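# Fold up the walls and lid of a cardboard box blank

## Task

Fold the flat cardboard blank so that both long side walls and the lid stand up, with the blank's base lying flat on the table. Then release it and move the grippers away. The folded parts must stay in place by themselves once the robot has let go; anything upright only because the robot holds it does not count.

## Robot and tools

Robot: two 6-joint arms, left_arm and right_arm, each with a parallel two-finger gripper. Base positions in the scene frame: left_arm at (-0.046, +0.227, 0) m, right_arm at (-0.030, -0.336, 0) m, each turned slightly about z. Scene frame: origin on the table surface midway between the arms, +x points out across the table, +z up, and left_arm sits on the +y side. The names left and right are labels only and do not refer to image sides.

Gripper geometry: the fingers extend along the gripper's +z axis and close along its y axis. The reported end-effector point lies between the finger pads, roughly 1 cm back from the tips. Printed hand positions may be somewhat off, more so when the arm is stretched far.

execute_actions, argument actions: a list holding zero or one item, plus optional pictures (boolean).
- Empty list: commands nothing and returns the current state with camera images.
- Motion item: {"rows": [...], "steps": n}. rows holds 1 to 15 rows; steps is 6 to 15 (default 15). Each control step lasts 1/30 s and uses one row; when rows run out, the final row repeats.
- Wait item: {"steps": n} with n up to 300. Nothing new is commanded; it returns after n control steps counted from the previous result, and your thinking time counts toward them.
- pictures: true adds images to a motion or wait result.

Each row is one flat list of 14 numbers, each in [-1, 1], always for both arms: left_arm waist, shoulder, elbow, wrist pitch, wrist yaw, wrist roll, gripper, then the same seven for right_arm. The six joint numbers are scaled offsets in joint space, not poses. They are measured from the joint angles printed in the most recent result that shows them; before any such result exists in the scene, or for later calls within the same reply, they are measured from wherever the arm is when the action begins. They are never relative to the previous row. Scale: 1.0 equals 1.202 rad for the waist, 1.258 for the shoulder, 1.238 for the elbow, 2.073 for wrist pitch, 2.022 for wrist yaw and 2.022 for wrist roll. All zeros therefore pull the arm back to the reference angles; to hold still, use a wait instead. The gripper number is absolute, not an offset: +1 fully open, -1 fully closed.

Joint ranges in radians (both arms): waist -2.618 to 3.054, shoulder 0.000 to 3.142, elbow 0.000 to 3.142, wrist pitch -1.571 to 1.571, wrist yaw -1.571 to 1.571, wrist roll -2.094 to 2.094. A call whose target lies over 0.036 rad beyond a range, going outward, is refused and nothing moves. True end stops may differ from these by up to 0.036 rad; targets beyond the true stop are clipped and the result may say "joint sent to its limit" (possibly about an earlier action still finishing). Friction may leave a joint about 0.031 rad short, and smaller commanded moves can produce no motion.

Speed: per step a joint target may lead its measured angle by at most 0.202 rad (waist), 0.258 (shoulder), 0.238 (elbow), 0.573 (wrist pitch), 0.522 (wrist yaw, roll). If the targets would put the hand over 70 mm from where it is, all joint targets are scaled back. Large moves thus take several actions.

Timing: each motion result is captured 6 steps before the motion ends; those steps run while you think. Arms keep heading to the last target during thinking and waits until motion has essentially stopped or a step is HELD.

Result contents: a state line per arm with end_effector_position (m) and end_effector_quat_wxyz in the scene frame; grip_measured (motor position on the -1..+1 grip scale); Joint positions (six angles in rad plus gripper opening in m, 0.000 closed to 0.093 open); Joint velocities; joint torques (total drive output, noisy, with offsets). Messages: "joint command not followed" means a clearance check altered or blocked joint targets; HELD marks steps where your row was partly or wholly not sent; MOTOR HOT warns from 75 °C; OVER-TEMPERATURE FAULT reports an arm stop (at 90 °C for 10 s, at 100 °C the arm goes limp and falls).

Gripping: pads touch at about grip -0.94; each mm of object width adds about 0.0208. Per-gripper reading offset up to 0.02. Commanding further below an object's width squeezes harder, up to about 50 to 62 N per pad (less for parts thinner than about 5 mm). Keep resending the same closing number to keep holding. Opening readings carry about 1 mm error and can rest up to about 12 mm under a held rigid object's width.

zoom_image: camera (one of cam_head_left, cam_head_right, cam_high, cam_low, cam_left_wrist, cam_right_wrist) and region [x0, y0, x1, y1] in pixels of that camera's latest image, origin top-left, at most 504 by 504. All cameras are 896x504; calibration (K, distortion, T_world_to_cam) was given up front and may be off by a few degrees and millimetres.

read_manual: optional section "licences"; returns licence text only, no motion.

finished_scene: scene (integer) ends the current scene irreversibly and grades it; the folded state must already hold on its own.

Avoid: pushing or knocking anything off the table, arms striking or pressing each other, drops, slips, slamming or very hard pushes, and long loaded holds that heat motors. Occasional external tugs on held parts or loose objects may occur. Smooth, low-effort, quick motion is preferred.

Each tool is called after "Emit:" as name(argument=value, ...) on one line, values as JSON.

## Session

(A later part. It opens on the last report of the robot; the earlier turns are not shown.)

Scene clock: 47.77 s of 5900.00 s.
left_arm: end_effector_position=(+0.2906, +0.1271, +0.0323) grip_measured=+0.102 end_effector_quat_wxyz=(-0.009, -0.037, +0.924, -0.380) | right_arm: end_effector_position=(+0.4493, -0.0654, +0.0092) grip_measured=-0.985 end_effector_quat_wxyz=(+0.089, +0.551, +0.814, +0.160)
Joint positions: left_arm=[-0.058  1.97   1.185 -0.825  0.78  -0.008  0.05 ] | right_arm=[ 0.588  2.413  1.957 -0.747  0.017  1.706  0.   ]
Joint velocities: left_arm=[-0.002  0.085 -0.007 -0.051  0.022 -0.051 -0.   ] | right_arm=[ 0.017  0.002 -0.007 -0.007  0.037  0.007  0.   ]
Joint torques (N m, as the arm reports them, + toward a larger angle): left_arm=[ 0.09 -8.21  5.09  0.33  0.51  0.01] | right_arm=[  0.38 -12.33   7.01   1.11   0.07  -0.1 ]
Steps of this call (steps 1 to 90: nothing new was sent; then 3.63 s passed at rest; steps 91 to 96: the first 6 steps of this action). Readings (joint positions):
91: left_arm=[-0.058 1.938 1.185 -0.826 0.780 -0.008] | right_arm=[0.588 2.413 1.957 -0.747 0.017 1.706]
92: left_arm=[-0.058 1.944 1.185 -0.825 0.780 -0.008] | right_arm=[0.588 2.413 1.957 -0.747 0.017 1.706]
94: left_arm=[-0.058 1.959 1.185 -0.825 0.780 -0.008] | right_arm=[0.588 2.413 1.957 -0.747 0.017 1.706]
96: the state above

Emit:
execute_actions(actions=[{"rows": [[0,-0.028,0,0,0,0,0.1,0,0.025,0,0,0,0,-1],[0,-0.028,0,0,0,0,0.1,0,0.025,0,0,0,0,-1],[0,-0.028,0,0,0,0,0.1,0,0.025,0,0,0,0,-1],[-0.02,-0.028,0,0,0,0,0.1,0,0.025,0,0,0,0,-1],[-0.035,-0.028,0,0,0,0,0.1,0,0.025,0,0,0,0,-1],[-0.05,-0.028,0,0,0,0,0.1,0,0.025,0,0,0,0,-1],[-0.065,-0.028,0,0,0,0,0.1,0,0.025,0,0,0,0,-1],[-0.08,-0.028,0,0,0,0,0.1,0,0.025,0,0,0,0,-1],[-0.095,-0.028,0,0,0,0,0.1,0,0.025,0,0,0,0,-1],[-0.11,-0.028,0,0,0,0,0.1,0,0.025,0,0,0,0,-1],[-0.125,-0.028,0,0,0,0,0.1,0,0.025,0,0,0,0,-1],[-0.13,-0.028,0,0,0,0,0.1,0,0.025,0,0,0,0,-1]], "steps": 15}], pictures=true)

Scene clock: 50.27 s of 5900.00 s.
left_arm: end_effector_position=(+0.2838, +0.1038, +0.0364) grip_measured=+0.102 end_effector_quat_wxyz=(-0.016, -0.001, +0.925, -0.379) | right_arm: end_effector_position=(+0.4507, -0.0645, +0.0098) grip_measured=-0.985 end_effector_quat_wxyz=(+0.090, +0.551, +0.813, +0.164)
Joint positions: left_arm=[-0.128  1.957  1.185 -0.825  0.778 -0.008  0.05 ] | right_arm=[ 0.588  2.413  1.957 -0.739  0.017  1.706  0.   ]
Joint velocities: left_arm=[-0.579 -0.012  0.002  0.022 -0.037 -0.037 -0.   ] | right_arm=[-0.007  0.022  0.002  0.051 -0.007  0.051  0.   ]
Joint torques (N m, as the arm reports them, + toward a larger angle): left_arm=[ -0.6  -10.52   5.19   0.39   0.57   0.01] | right_arm=[  0.42 -12.31   6.95   0.9    0.06  -0.11]
Steps of this call (steps 1 to 6: the last 6 steps of your previous action; steps 7 to 15: the robot went on to your last target; steps 16 to 66: nothing new was sent; steps 67 to 75: the first 9 steps of this action). Readings (joint positions):
67: left_arm=[-0.058 1.971 1.185 -0.825 0.780 -0.008] | right_arm=[0.588 2.413 1.957 -0.747 0.017 1.706]
68: left_arm=[-0.058 1.969 1.185 -0.825 0.780 -0.008] | right_arm=[0.588 2.413 1.957 -0.747 0.017 1.706]
70: left_arm=[-0.059 1.963 1.185 -0.825 0.780 -0.008] | right_arm=[0.588 2.413 1.957 -0.747 0.017 1.706]
74: left_arm=[-0.108 1.957 1.185 -0.825 0.779 -0.008] | right_arm=[0.588 2.413 1.957 -0.743 0.017 1.706]
75: the state above
camera_calibration (this result's frames):
cam_left_wrist: T_world_to_cam=[[0.0106473, -0.716917, 0.697078, 0.0475947], [-0.888972, 0.312399, 0.334868, 0.244268], [-0.457838, -0.623248, -0.633992, 0.298504], [0, 0, 0, 1]] pos_world=[0.353307, 0.143854, 0.0742743]
cam_right_wrist: T_world_to_cam=[[-0.869646, -0.328565, -0.368456, 0.372513], [-0.471097, 0.775452, 0.420406, 0.296233], [0.147589, 0.539184, -0.829155, 0.0616464], [0, 0, 0, 1]] pos_world=[0.454411, -0.140558, 0.0638313]

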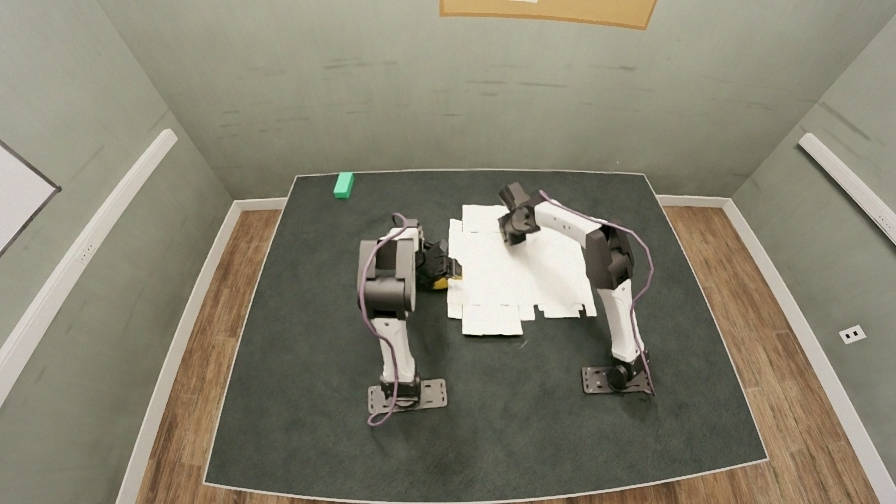

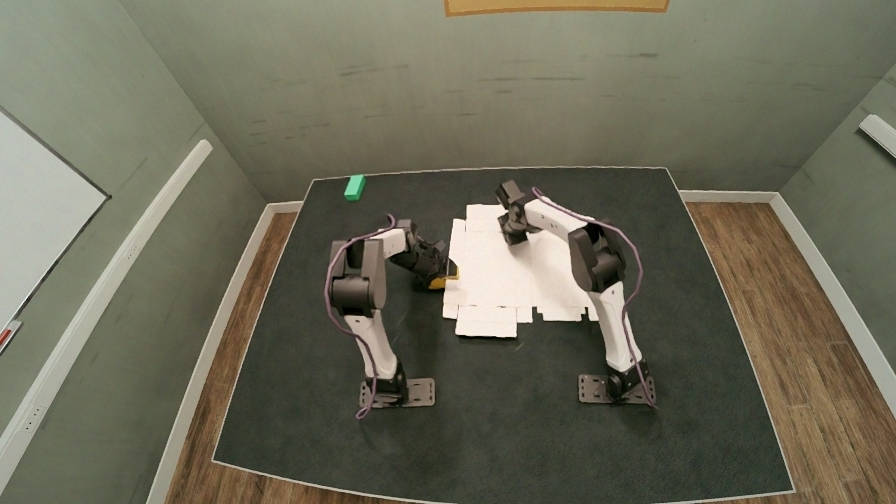

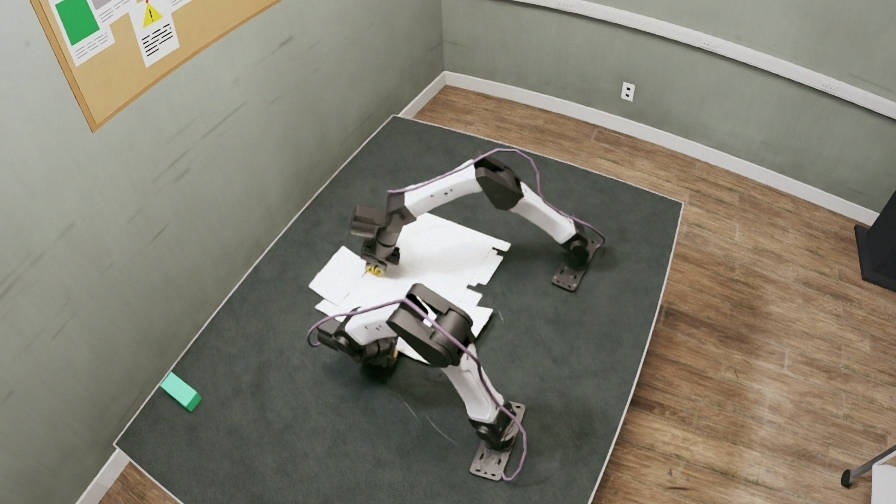

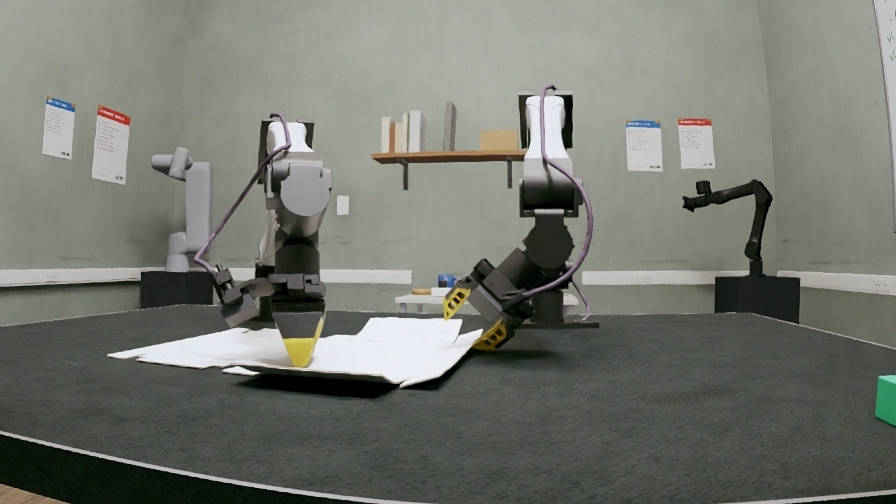

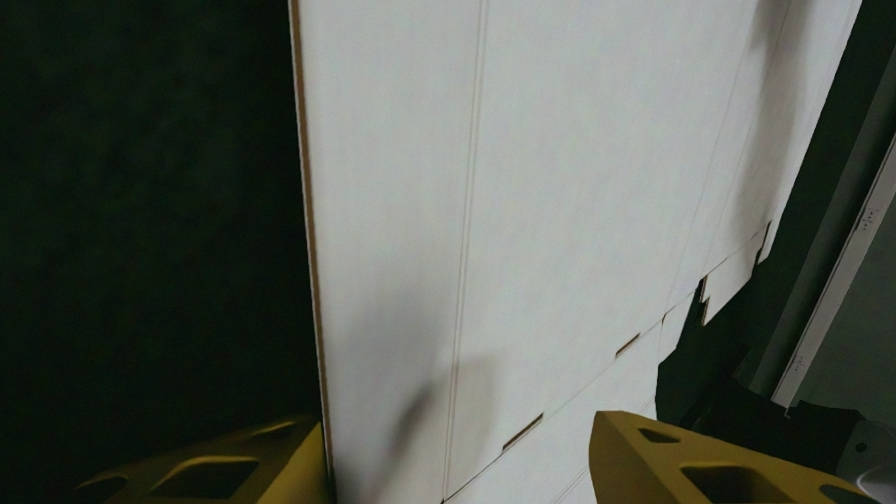

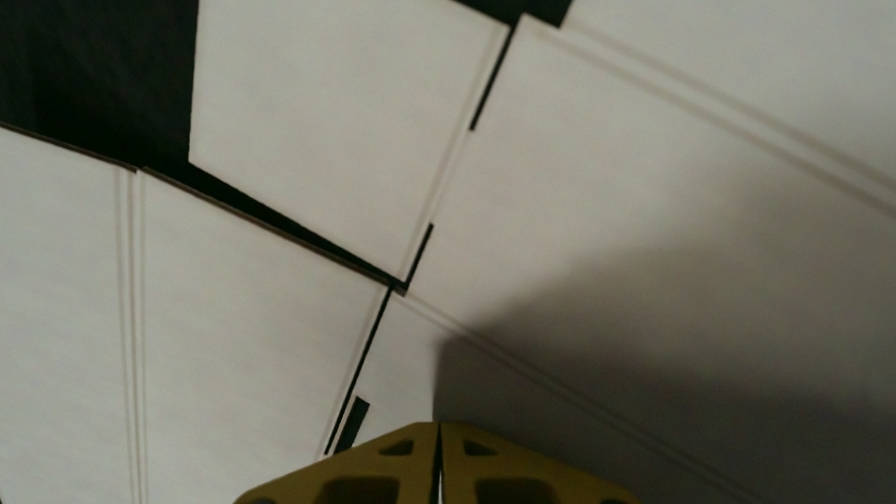

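Emit:
execute_actions(actions=[])

Scene clock: 50.47 s of 5900.00 s.
left_arm: end_effector_position=(+0.2719, +0.0758, +0.0364) grip_measured=+0.102 end_effector_quat_wxyz=(-0.033, +0.039, +0.924, -0.378) | right_arm: end_effector_position=(+0.4514, -0.0645, +0.0101) grip_measured=-0.985 end_effector_quat_wxyz=(+0.092, +0.551, +0.813, +0.164)
Joint positions: left_arm=[-0.215  1.957  1.185 -0.825  0.778 -0.008  0.05 ] | right_arm=[ 0.588  2.413  1.957 -0.737  0.019  1.706  0.   ]
Joint velocities: left_arm=[-0.037  0.007 -0.007  0.037  0.051 -0.051  0.001] | right_arm=[-0.007  0.017 -0.007  0.066  0.037 -0.022  0.   ]
Joint torques (N m, as the arm reports them, + toward a larger angle): left_arm=[  0.65 -10.42   5.24   0.36   0.54   0.01] | right_arm=[  0.43 -12.37   7.01   1.01   0.03  -0.1 ]
Kept back: nothing.
Steps of this call (steps 1 to 6: the last 6 steps of your previous action). Readings (joint positions):
1: left_arm=[-0.149 1.957 1.185 -0.825 0.778 -0.008] | right_arm=[0.588 2.413 1.957 -0.737 0.018 1.706]
2: left_arm=[-0.169 1.957 1.185 -0.825 0.778 -0.008] | right_arm=[0.588 2.413 1.957 -0.737 0.018 1.706]
4: left_arm=[-0.202 1.957 1.185 -0.825 0.778 -0.008] | right_arm=[0.588 2.413 1.957 -0.737 0.019 1.706]
6: the state above
camera_calibration (this result's frames):
cam_left_wrist: T_world_to_cam=[[-0.0514306, -0.715415, 0.696804, 0.0444387], [-0.858631, 0.387994, 0.334982, 0.228476], [-0.510007, -0.58107, -0.634233, 0.28656], [0, 0, 0, 1]] pos_world=[0.34461, 0.109656, 0.0742449]
cam_right_wrist: T_world_to_cam=[[-0.868713, -0.328043, -0.371114, 0.37283], [-0.47193, 0.775678, 0.419052, 0.296783], [0.150397, 0.539176, -0.828656, 0.0604385], [0, 0, 0, 1]] pos_world=[0.454854, -0.140491, 0.0640776]

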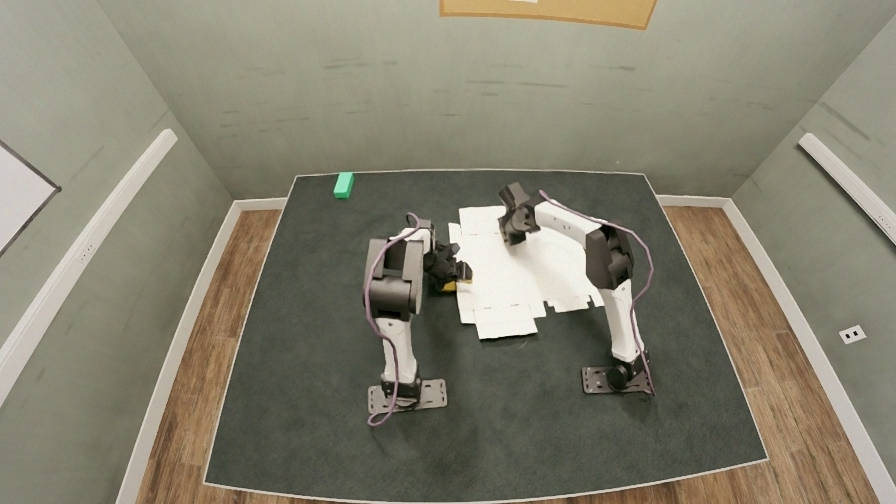

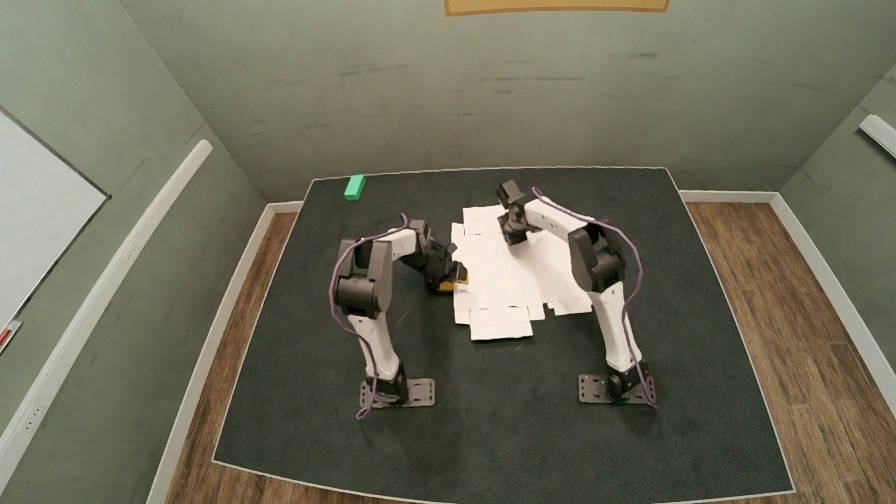

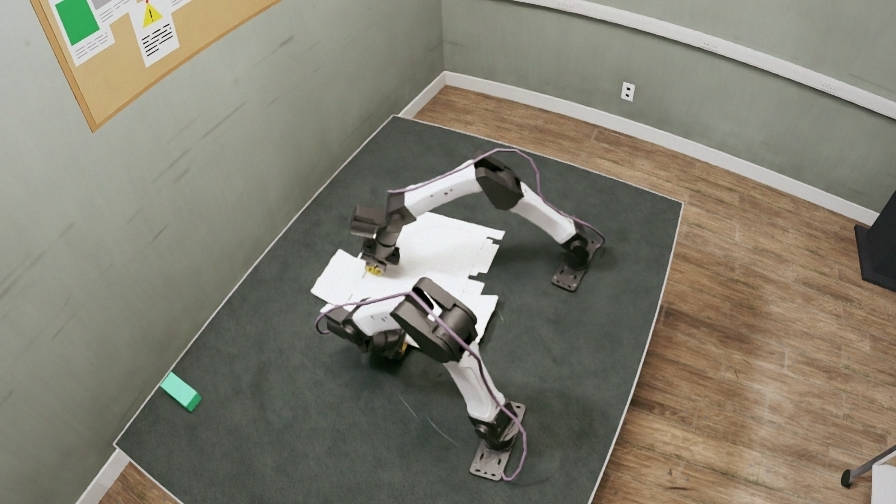

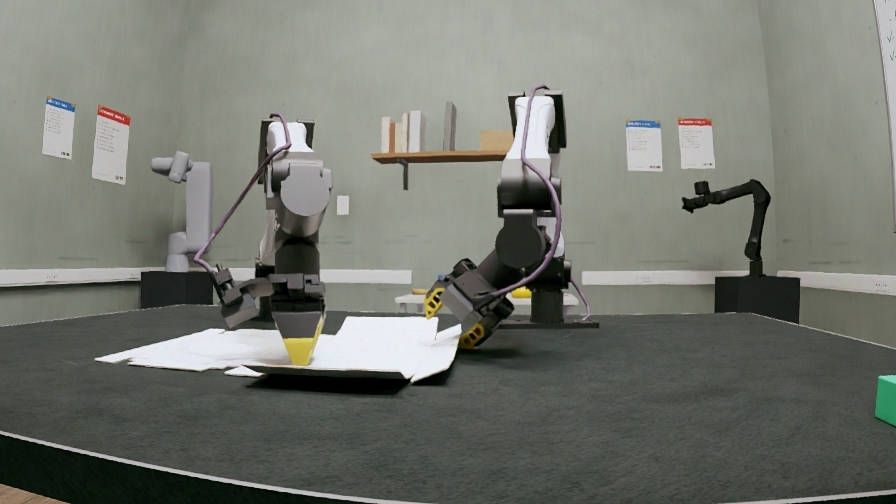

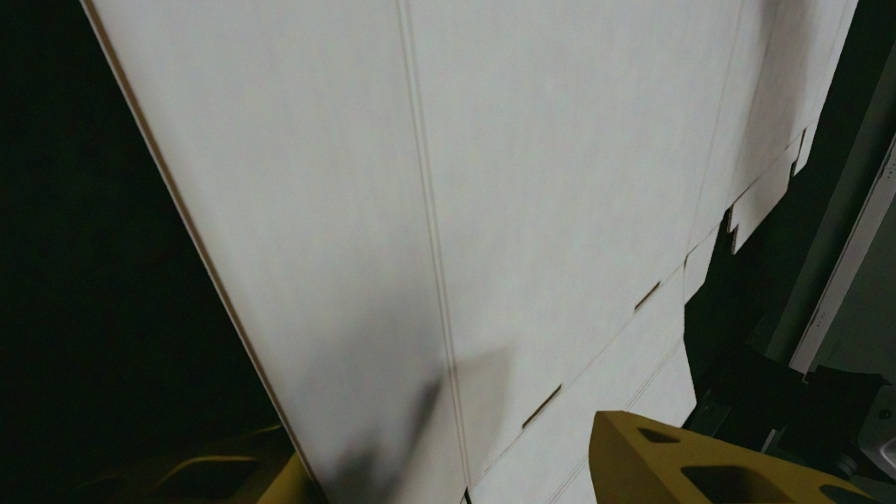

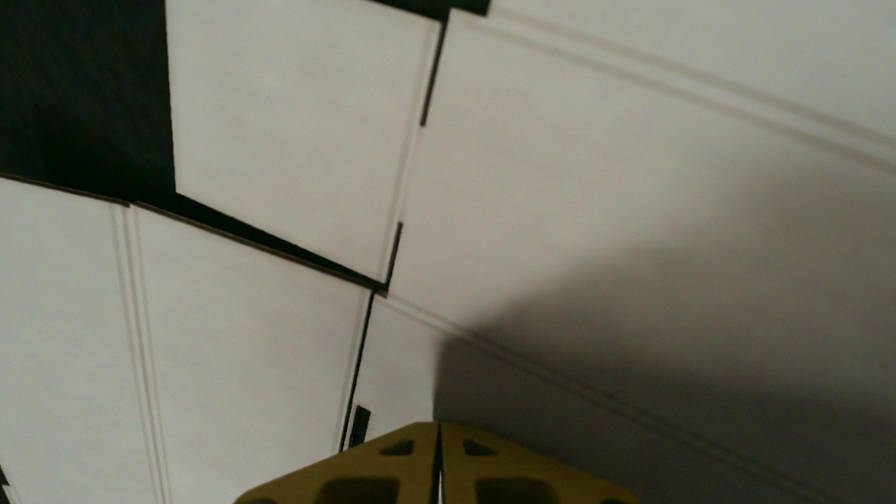

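Emit:
execute_actions(actions=[{"rows": [[0.137,0,0,0,0,0,0.1,0.129,-0.501,-0.719,0.170,0,0,-1]], "steps": 15}])

Emit:
execute_actions(actions=[{"steps": 30}])

Scene clock: 54.60 s of 5900.00 s.
left_arm: end_effector_position=(+0.2935, +0.1345, +0.0363) grip_measured=+0.102 end_effector_quat_wxyz=(+0.001, -0.044, +0.924, -0.379) | right_arm: end_effector_position=(+0.3361, -0.0324, +0.0948) grip_measured=-0.985 end_effector_quat_wxyz=(+0.114, +0.464, +0.836, +0.271)
Joint positions: left_arm=[-0.037  1.957  1.185 -0.826  0.777 -0.008  0.05 ] | right_arm=[ 0.767  1.868  1.345 -0.451  0.017  1.706  0.   ]
Joint velocities: left_arm=[-0.129 -0.002 -0.007 -0.022 -0.066  0.037  0.   ] | right_arm=[ 0.237 -2.322 -2.073  0.505  0.007 -0.007  0.   ]
Joint torques (N m, as the arm reports them, + toward a larger angle): left_arm=[-0.39 -8.91  5.26  0.4   0.52  0.01] | right_arm=[-2.64 -5.88  4.72  1.41  0.19 -0.13]
Steps of this call (steps 1 to 30: the robot went on to your last target; steps 31 to 90: nothing new was sent; then 0.83 s passed at rest; steps 91 to 99: the first 9 steps of this action). Readings (joint positions):
91: left_arm=[-0.198 1.957 1.185 -0.826 0.782 -0.008] | right_arm=[0.595 2.391 1.923 -0.697 0.022 1.706]
92: left_arm=[-0.164 1.957 1.185 -0.826 0.785 -0.008] | right_arm=[0.606 2.355 1.866 -0.657 0.025 1.706]
94: left_arm=[-0.080 1.957 1.185 -0.826 0.783 -0.008] | right_arm=[0.650 2.258 1.743 -0.591 0.026 1.706]
98: left_arm=[-0.033 1.957 1.185 -0.826 0.777 -0.008] | right_arm=[0.754 1.951 1.423 -0.468 0.020 1.706]
99: the state above

Scene clock: 55.60 s of 5900.00 s.
left_arm: end_effector_position=(+0.2927, +0.1318, +0.0363) grip_measured=+0.102 end_effector_quat_wxyz=(-0.001, -0.040, +0.925, -0.379) | right_arm: end_effector_position=(+0.2888, -0.0823, +0.0369) grip_measured=-0.985 end_effector_quat_wxyz=(+0.090, +0.481, +0.848, +0.205)
Joint positions: left_arm=[-0.045  1.957  1.185 -0.826  0.777 -0.008  0.05 ] | right_arm=[ 0.747  1.791  1.073 -0.401  0.016  1.706  0.   ]
Joint velocities: left_arm=[ 0.012 -0.012 -0.007 -0.066  0.022  0.022  0.   ] | right_arm=[-0.012 -0.017  0.002 -0.081 -0.037  0.037  0.   ]
Joint torques (N m, as the arm reports them, + toward a larger angle): left_arm=[-0.28 -8.95  5.17  0.38  0.54 -0.01] | right_arm=[  0.1  -10.05   6.14   1.45   0.1   -0.1 ]
Kept back: nothing.
Steps of this call (steps 1 to 6: the last 6 steps of your previous action; steps 7 to 30: the robot went on to your last target). Readings (joint positions):
1: left_arm=[-0.041 1.957 1.185 -0.826 0.777 -0.008] | right_arm=[0.770 1.801 1.275 -0.431 0.016 1.706]
2: left_arm=[-0.043 1.957 1.185 -0.826 0.777 -0.008] | right_arm=[0.767 1.756 1.215 -0.415 0.016 1.706]
4: left_arm=[-0.045 1.957 1.185 -0.826 0.777 -0.008] | right_arm=[0.755 1.739 1.138 -0.405 0.016 1.706]
8: left_arm=[-0.045 1.957 1.185 -0.826 0.777 -0.008] | right_arm=[0.747 1.787 1.076 -0.412 0.016 1.706]
30: the state above
All arms were judged still, so your last target was given up. Only a new action makes them travel on or press farther. Fingers that are still opening or closing keep moving.

Emit:
execute_actions(actions=[{"rows": [[0,0,0,0,0,0,0.1,0,0.09,0,0,0,0,-1],[0,0,0,0,0,0,0.1,0,0.09,0,0,0,0,-1],[0,0,0,0,0,0,0.1,0,0.09,0,0,0,0,-1],[0,0,0,0,0,0,0.1,0,0.09,0,0,0,0,-1],[0,0,0,0,0,0,0.1,0,0.09,0,0,0,0,-1],[-0.02,0,0,0,0,0,0.1,0,0.09,0,0,0,0,-1],[-0.04,0,0,0,0,0,0.1,0,0.09,0,0,0,0,-1],[-0.06,0,0,0,0,0,0.1,0,0.09,0,0,0,0,-1],[-0.08,0,0,0,0,0,0.1,0,0.09,0,0,0,0,-1],[-0.10,0,0,0,0,0,0.1,0,0.09,0,0,0,0,-1],[-0.12,0,0,0,0,0,0.1,0,0.09,0,0,0,0,-1],[-0.14,0,0,0,0,0,0.1,0,0.09,0,0,0,0,-1],[-0.16,0,0,0,0,0,0.1,0,0.09,0,0,0,0,-1],[-0.18,0,0,0,0,0,0.1,0,0.09,0,0,0,0,-1],[-0.19,0,0,0,0,0,0.1,0,0.09,0,0,0,0,-1]], "steps": 15}])

Emit:
execute_actions(actions=[])

Scene clock: 57.30 s of 5900.00 s.
left_arm: end_effector_position=(+0.2888, +0.1187, +0.0362) grip_measured=+0.102 end_effector_quat_wxyz=(-0.008, -0.022, +0.925, -0.379) | right_arm: end_effector_position=(+0.2876, -0.0833, +0.0088) grip_measured=-0.985 end_effector_quat_wxyz=(+0.080, +0.484, +0.853, +0.179)
Joint positions: left_arm=[-0.084  1.957  1.185 -0.826  0.777 -0.008  0.05 ] | right_arm=[ 0.747  1.872  1.077 -0.381  0.016  1.706  0.   ]
Joint velocities: left_arm=[-0.608  0.007  0.012 -0.066  0.037 -0.081 -0.001] | right_arm=[-0.017 -0.012  0.017 -0.022  0.051 -0.007  0.   ]
Joint torques (N m, as the arm reports them, + toward a larger angle): left_arm=[-1.74 -8.99  5.24  0.36  0.54  0.05] | right_arm=[ 0.41 -7.02  6.02  0.96  0.07 -0.11]
Steps of this call (steps 1 to 42: nothing new was sent; steps 43 to 51: the first 9 steps of this action). Readings (joint positions):
43: left_arm=[-0.045 1.957 1.185 -0.826 0.777 -0.008] | right_arm=[0.747 1.801 1.073 -0.399 0.016 1.706]
44: left_arm=[-0.045 1.957 1.185 -0.826 0.777 -0.008] | right_arm=[0.747 1.821 1.073 -0.389 0.016 1.706]
46: left_arm=[-0.045 1.957 1.185 -0.826 0.777 -0.008] | right_arm=[0.747 1.870 1.073 -0.388 0.016 1.706]
50: left_arm=[-0.065 1.957 1.185 -0.826 0.777 -0.008] | right_arm=[0.747 1.872 1.077 -0.382 0.016 1.706]
51: the state above

Scene clock: 57.50 s of 5900.00 s.
left_arm: end_effector_position=(+0.2681, +0.0688, +0.0359) grip_measured=+0.102 end_effector_quat_wxyz=(-0.037, +0.050, +0.925, -0.376) | right_arm: end_effector_position=(+0.2876, -0.0833, +0.0088) grip_measured=-0.985 end_effector_quat_wxyz=(+0.080, +0.484, +0.853, +0.179)
Joint positions: left_arm=[-0.239  1.957  1.185 -0.826  0.774 -0.008  0.05 ] | right_arm=[ 0.747  1.872  1.077 -0.381  0.016  1.706  0.   ]
Joint velocities: left_arm=[-0.603 -0.002 -0.002 -0.022 -0.095 -0.095 -0.   ] | right_arm=[-0.002 -0.002  0.007 -0.066  0.022 -0.037  0.   ]
Joint torques (N m, as the arm reports them, + toward a larger angle): left_arm=[ 0.3  -8.93  5.18  0.37  0.62  0.01] | right_arm=[ 0.43 -7.04  6.08  0.95  0.06 -0.11]
Kept back: nothing.
Steps of this call (steps 1 to 6: the last 6 steps of your previous action). Readings (joint positions):
1: left_arm=[-0.108 1.957 1.185 -0.826 0.777 -0.008] | right_arm=[0.747 1.872 1.077 -0.381 0.016 1.706]
2: left_arm=[-0.134 1.957 1.185 -0.826 0.777 -0.008] | right_arm=[0.747 1.872 1.077 -0.381 0.016 1.706]
4: left_arm=[-0.190 1.957 1.185 -0.826 0.776 -0.008] | right_arm=[0.747 1.872 1.077 -0.381 0.016 1.706]
6: the state above
camera_calibration (this result's frames):
cam_left_wrist: T_world_to_cam=[[-0.0686323, -0.716904, 0.693785, 0.0444332], [-0.849071, 0.407101, 0.336673, 0.224168], [-0.523802, -0.565966, -0.636643, 0.283032], [0, 0, 0, 1]] pos_world=[0.341636, 0.100782, 0.0738918]
cam_right_wrist: T_world_to_cam=[[-0.801397, -0.457473, -0.385332, 0.193822], [-0.593855, 0.685462, 0.421281, 0.26217], [0.0714056, 0.566445, -0.821, 0.1191], [0, 0, 0, 1]] pos_world=[0.302515, -0.158503, 0.0620193]

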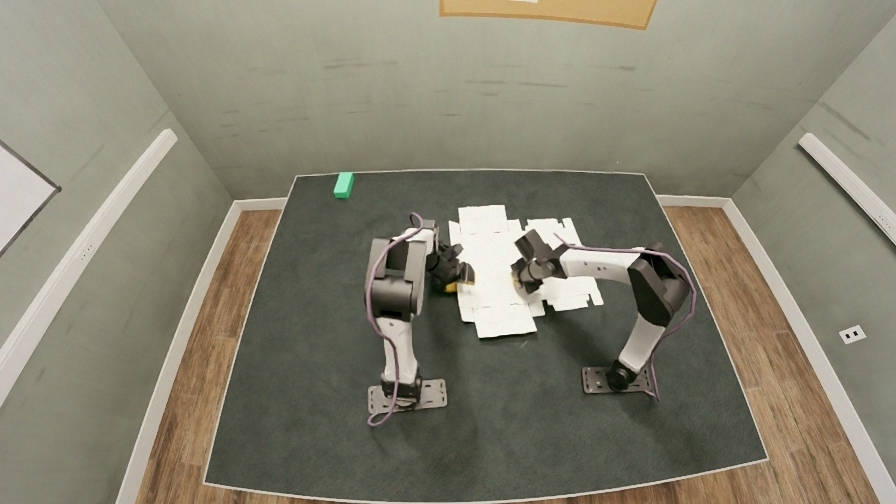

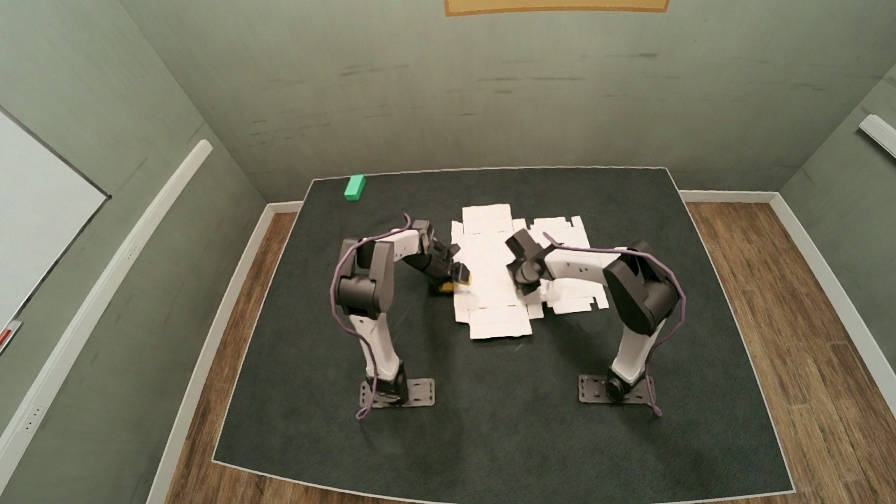

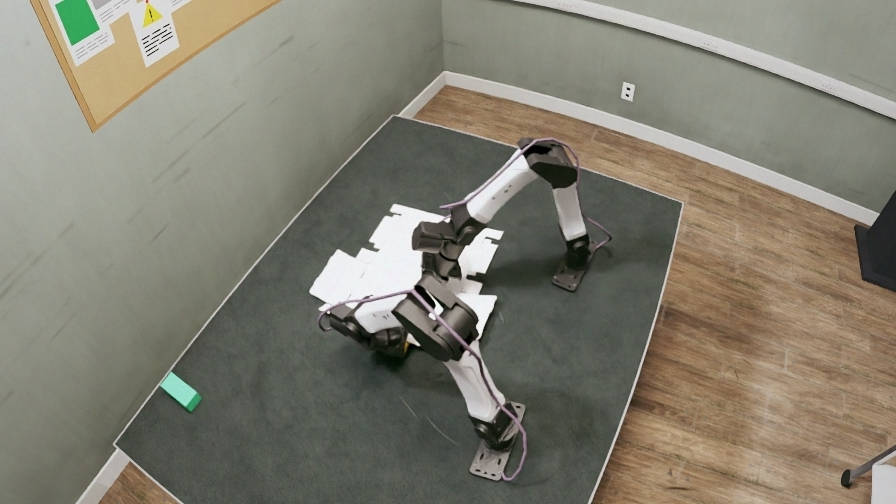

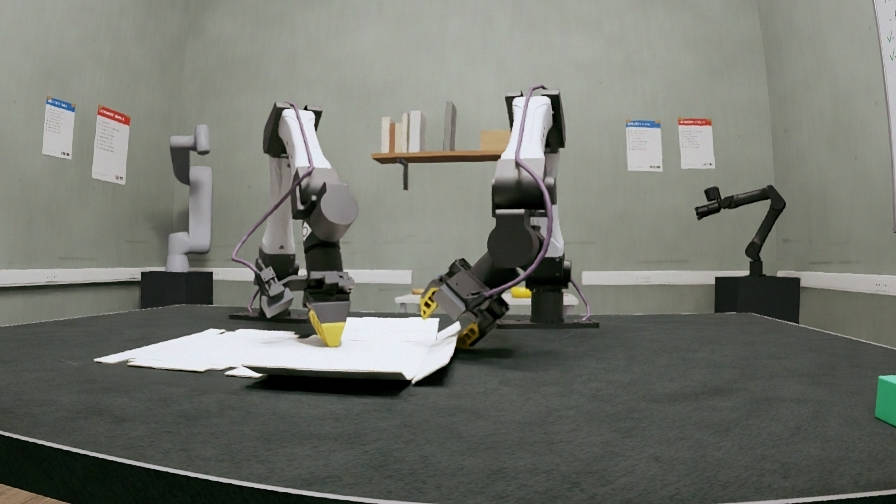

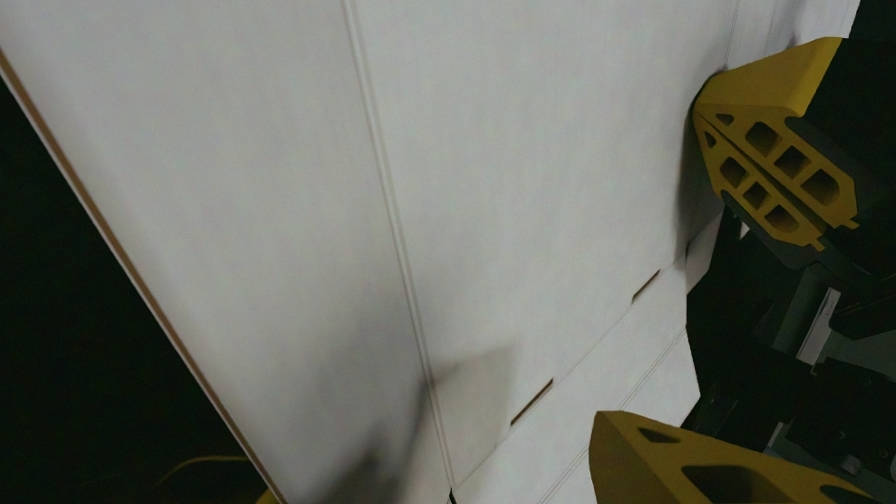

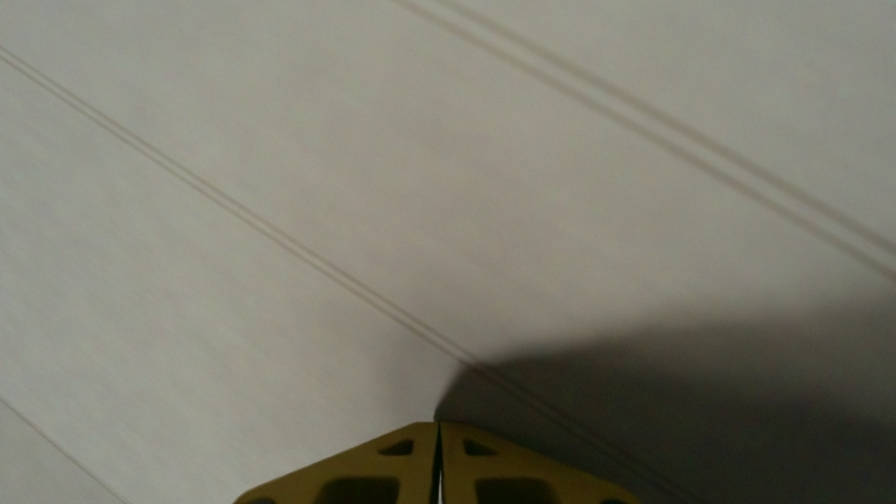

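Emit:
execute_actions(actions=[{"rows": [[0.032,-0.04,-0.141,0.119,0,-0.079,-1,0,0.025,0,0,0,0,-1]], "steps": 15}], pictures=true)

Scene clock: 62.30 s of 5900.00 s.
left_arm: end_effector_position=(+0.2580, +0.0761, +0.0210) grip_measured=-0.973 end_effector_quat_wxyz=(-0.032, -0.014, +0.917, -0.397) | right_arm: end_effector_position=(+0.2888, -0.0808, +0.0093) grip_measured=-0.985 end_effector_quat_wxyz=(+0.080, +0.482, +0.853, +0.184)
Joint positions: left_arm=[-0.203  1.918  1.032 -0.657  0.819 -0.133  0.   ] | right_arm=[ 0.749  1.874  1.077 -0.369  0.013  1.706  0.   ]
Joint velocities: left_arm=[ 0.022 -0.012 -0.022 -0.051  0.007 -0.037  0.   ] | right_arm=[-0.017 -0.002 -0.012  0.095  0.022 -0.081  0.   ]
Joint torques (N m, as the arm reports them, + toward a larger angle): left_arm=[ 0.31 -9.07  3.42  1.29 -0.01 -0.32] | right_arm=[ 0.23 -7.19  6.39  1.02  0.07 -0.1 ]
Steps of this call (steps 1 to 30: the robot went on to your last target; steps 31 to 90: nothing new was sent; then 1.50 s passed at rest; steps 91 to 99: the first 9 steps of this action). Readings (joint positions):
91: left_arm=[-0.263 1.947 1.154 -0.779 0.768 -0.033] | right_arm=[0.747 1.872 1.077 -0.380 0.016 1.706]
92: left_arm=[-0.247 1.932 1.109 -0.730 0.768 -0.058] | right_arm=[0.747 1.872 1.077 -0.380 0.017 1.706]
94: left_arm=[-0.211 1.925 1.048 -0.686 0.784 -0.097] | right_arm=[0.747 1.872 1.077 -0.377 0.013 1.706]
98: left_arm=[-0.203 1.918 1.033 -0.660 0.819 -0.130] | right_arm=[0.749 1.874 1.077 -0.370 0.012 1.706]
99: the state above
camera_calibration (this result's frames):
cam_left_wrist: T_world_to_cam=[[0.0463158, -0.688976, 0.723302, 0.0268857], [-0.879644, 0.314997, 0.356375, 0.232097], [-0.473371, -0.652755, -0.591465, 0.265015], [0, 0, 0, 1]] pos_world=[0.328368, 0.118403, 0.054587]
cam_right_wrist: T_world_to_cam=[[-0.797411, -0.456466, -0.394683, 0.195217], [-0.598724, 0.680066, 0.423131, 0.26186], [0.0752656, 0.573716, -0.815589, 0.117432], [0, 0, 0, 1]] pos_world=[0.303612, -0.156345, 0.0620244]

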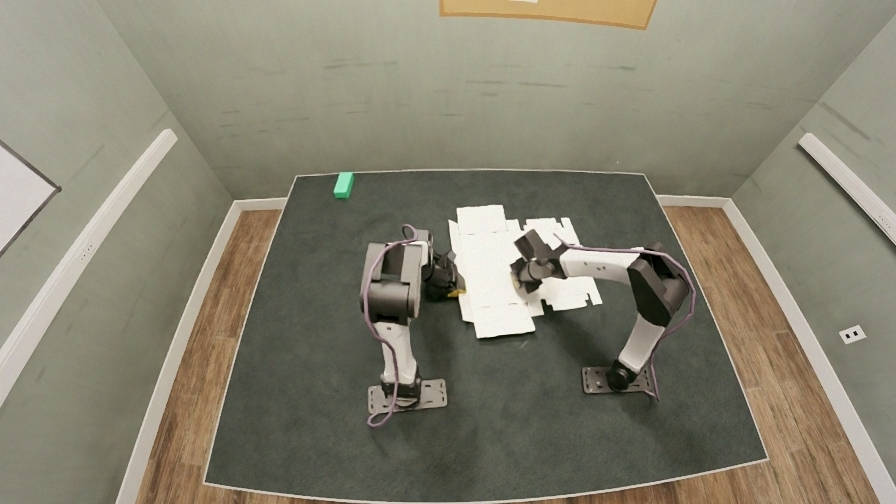

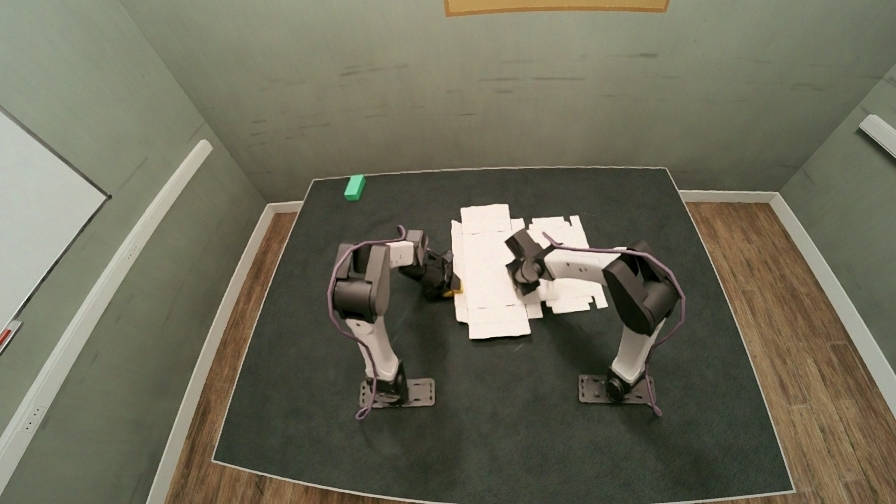

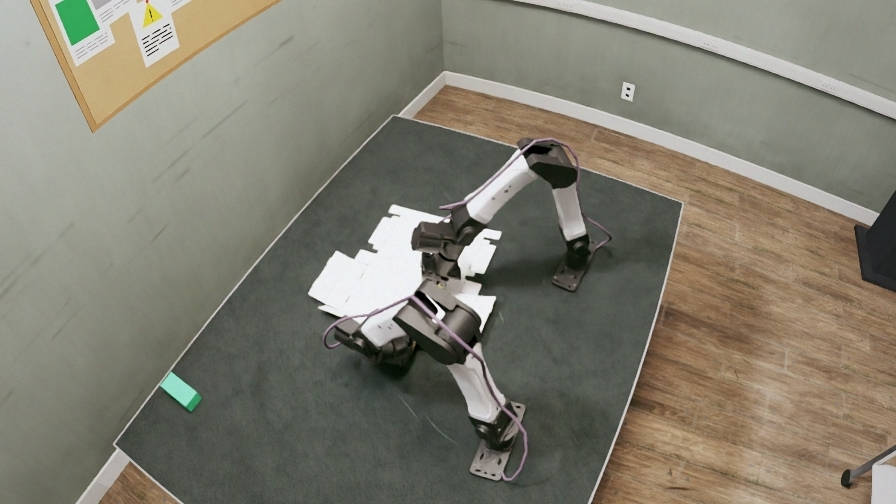

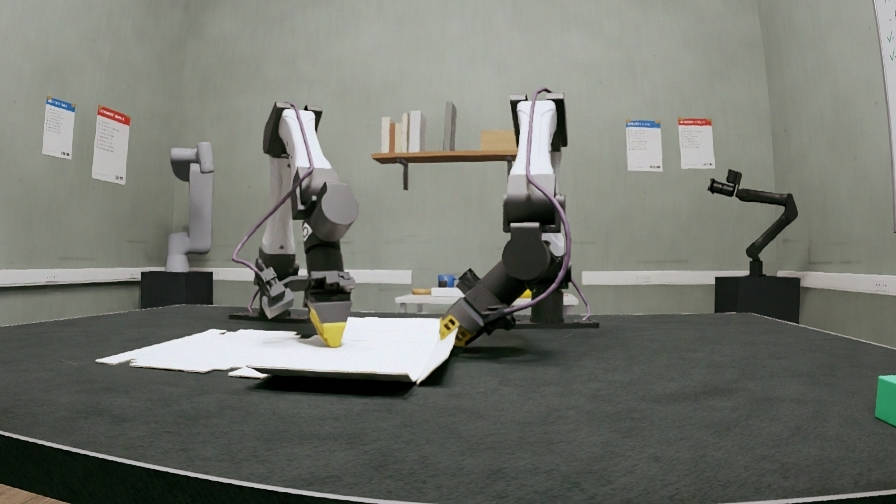

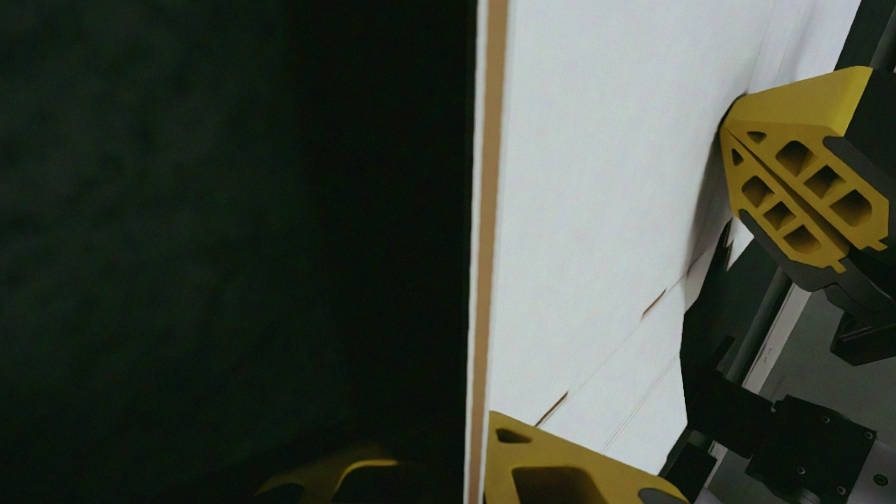

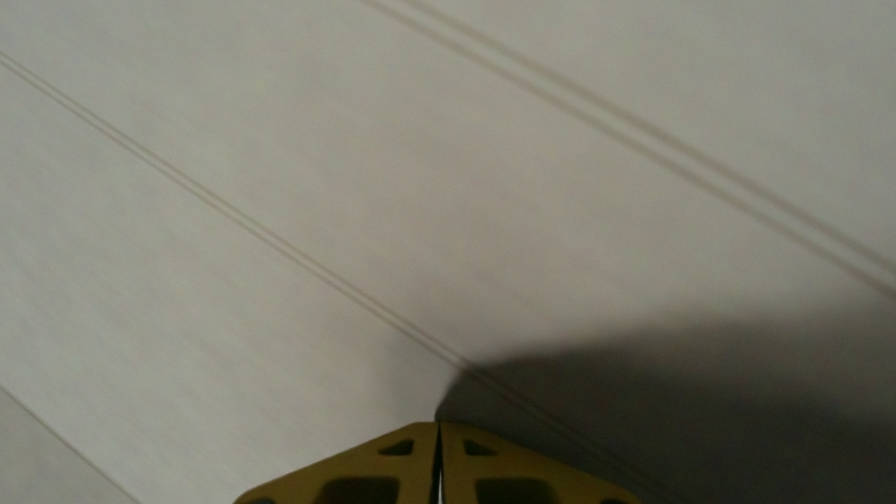

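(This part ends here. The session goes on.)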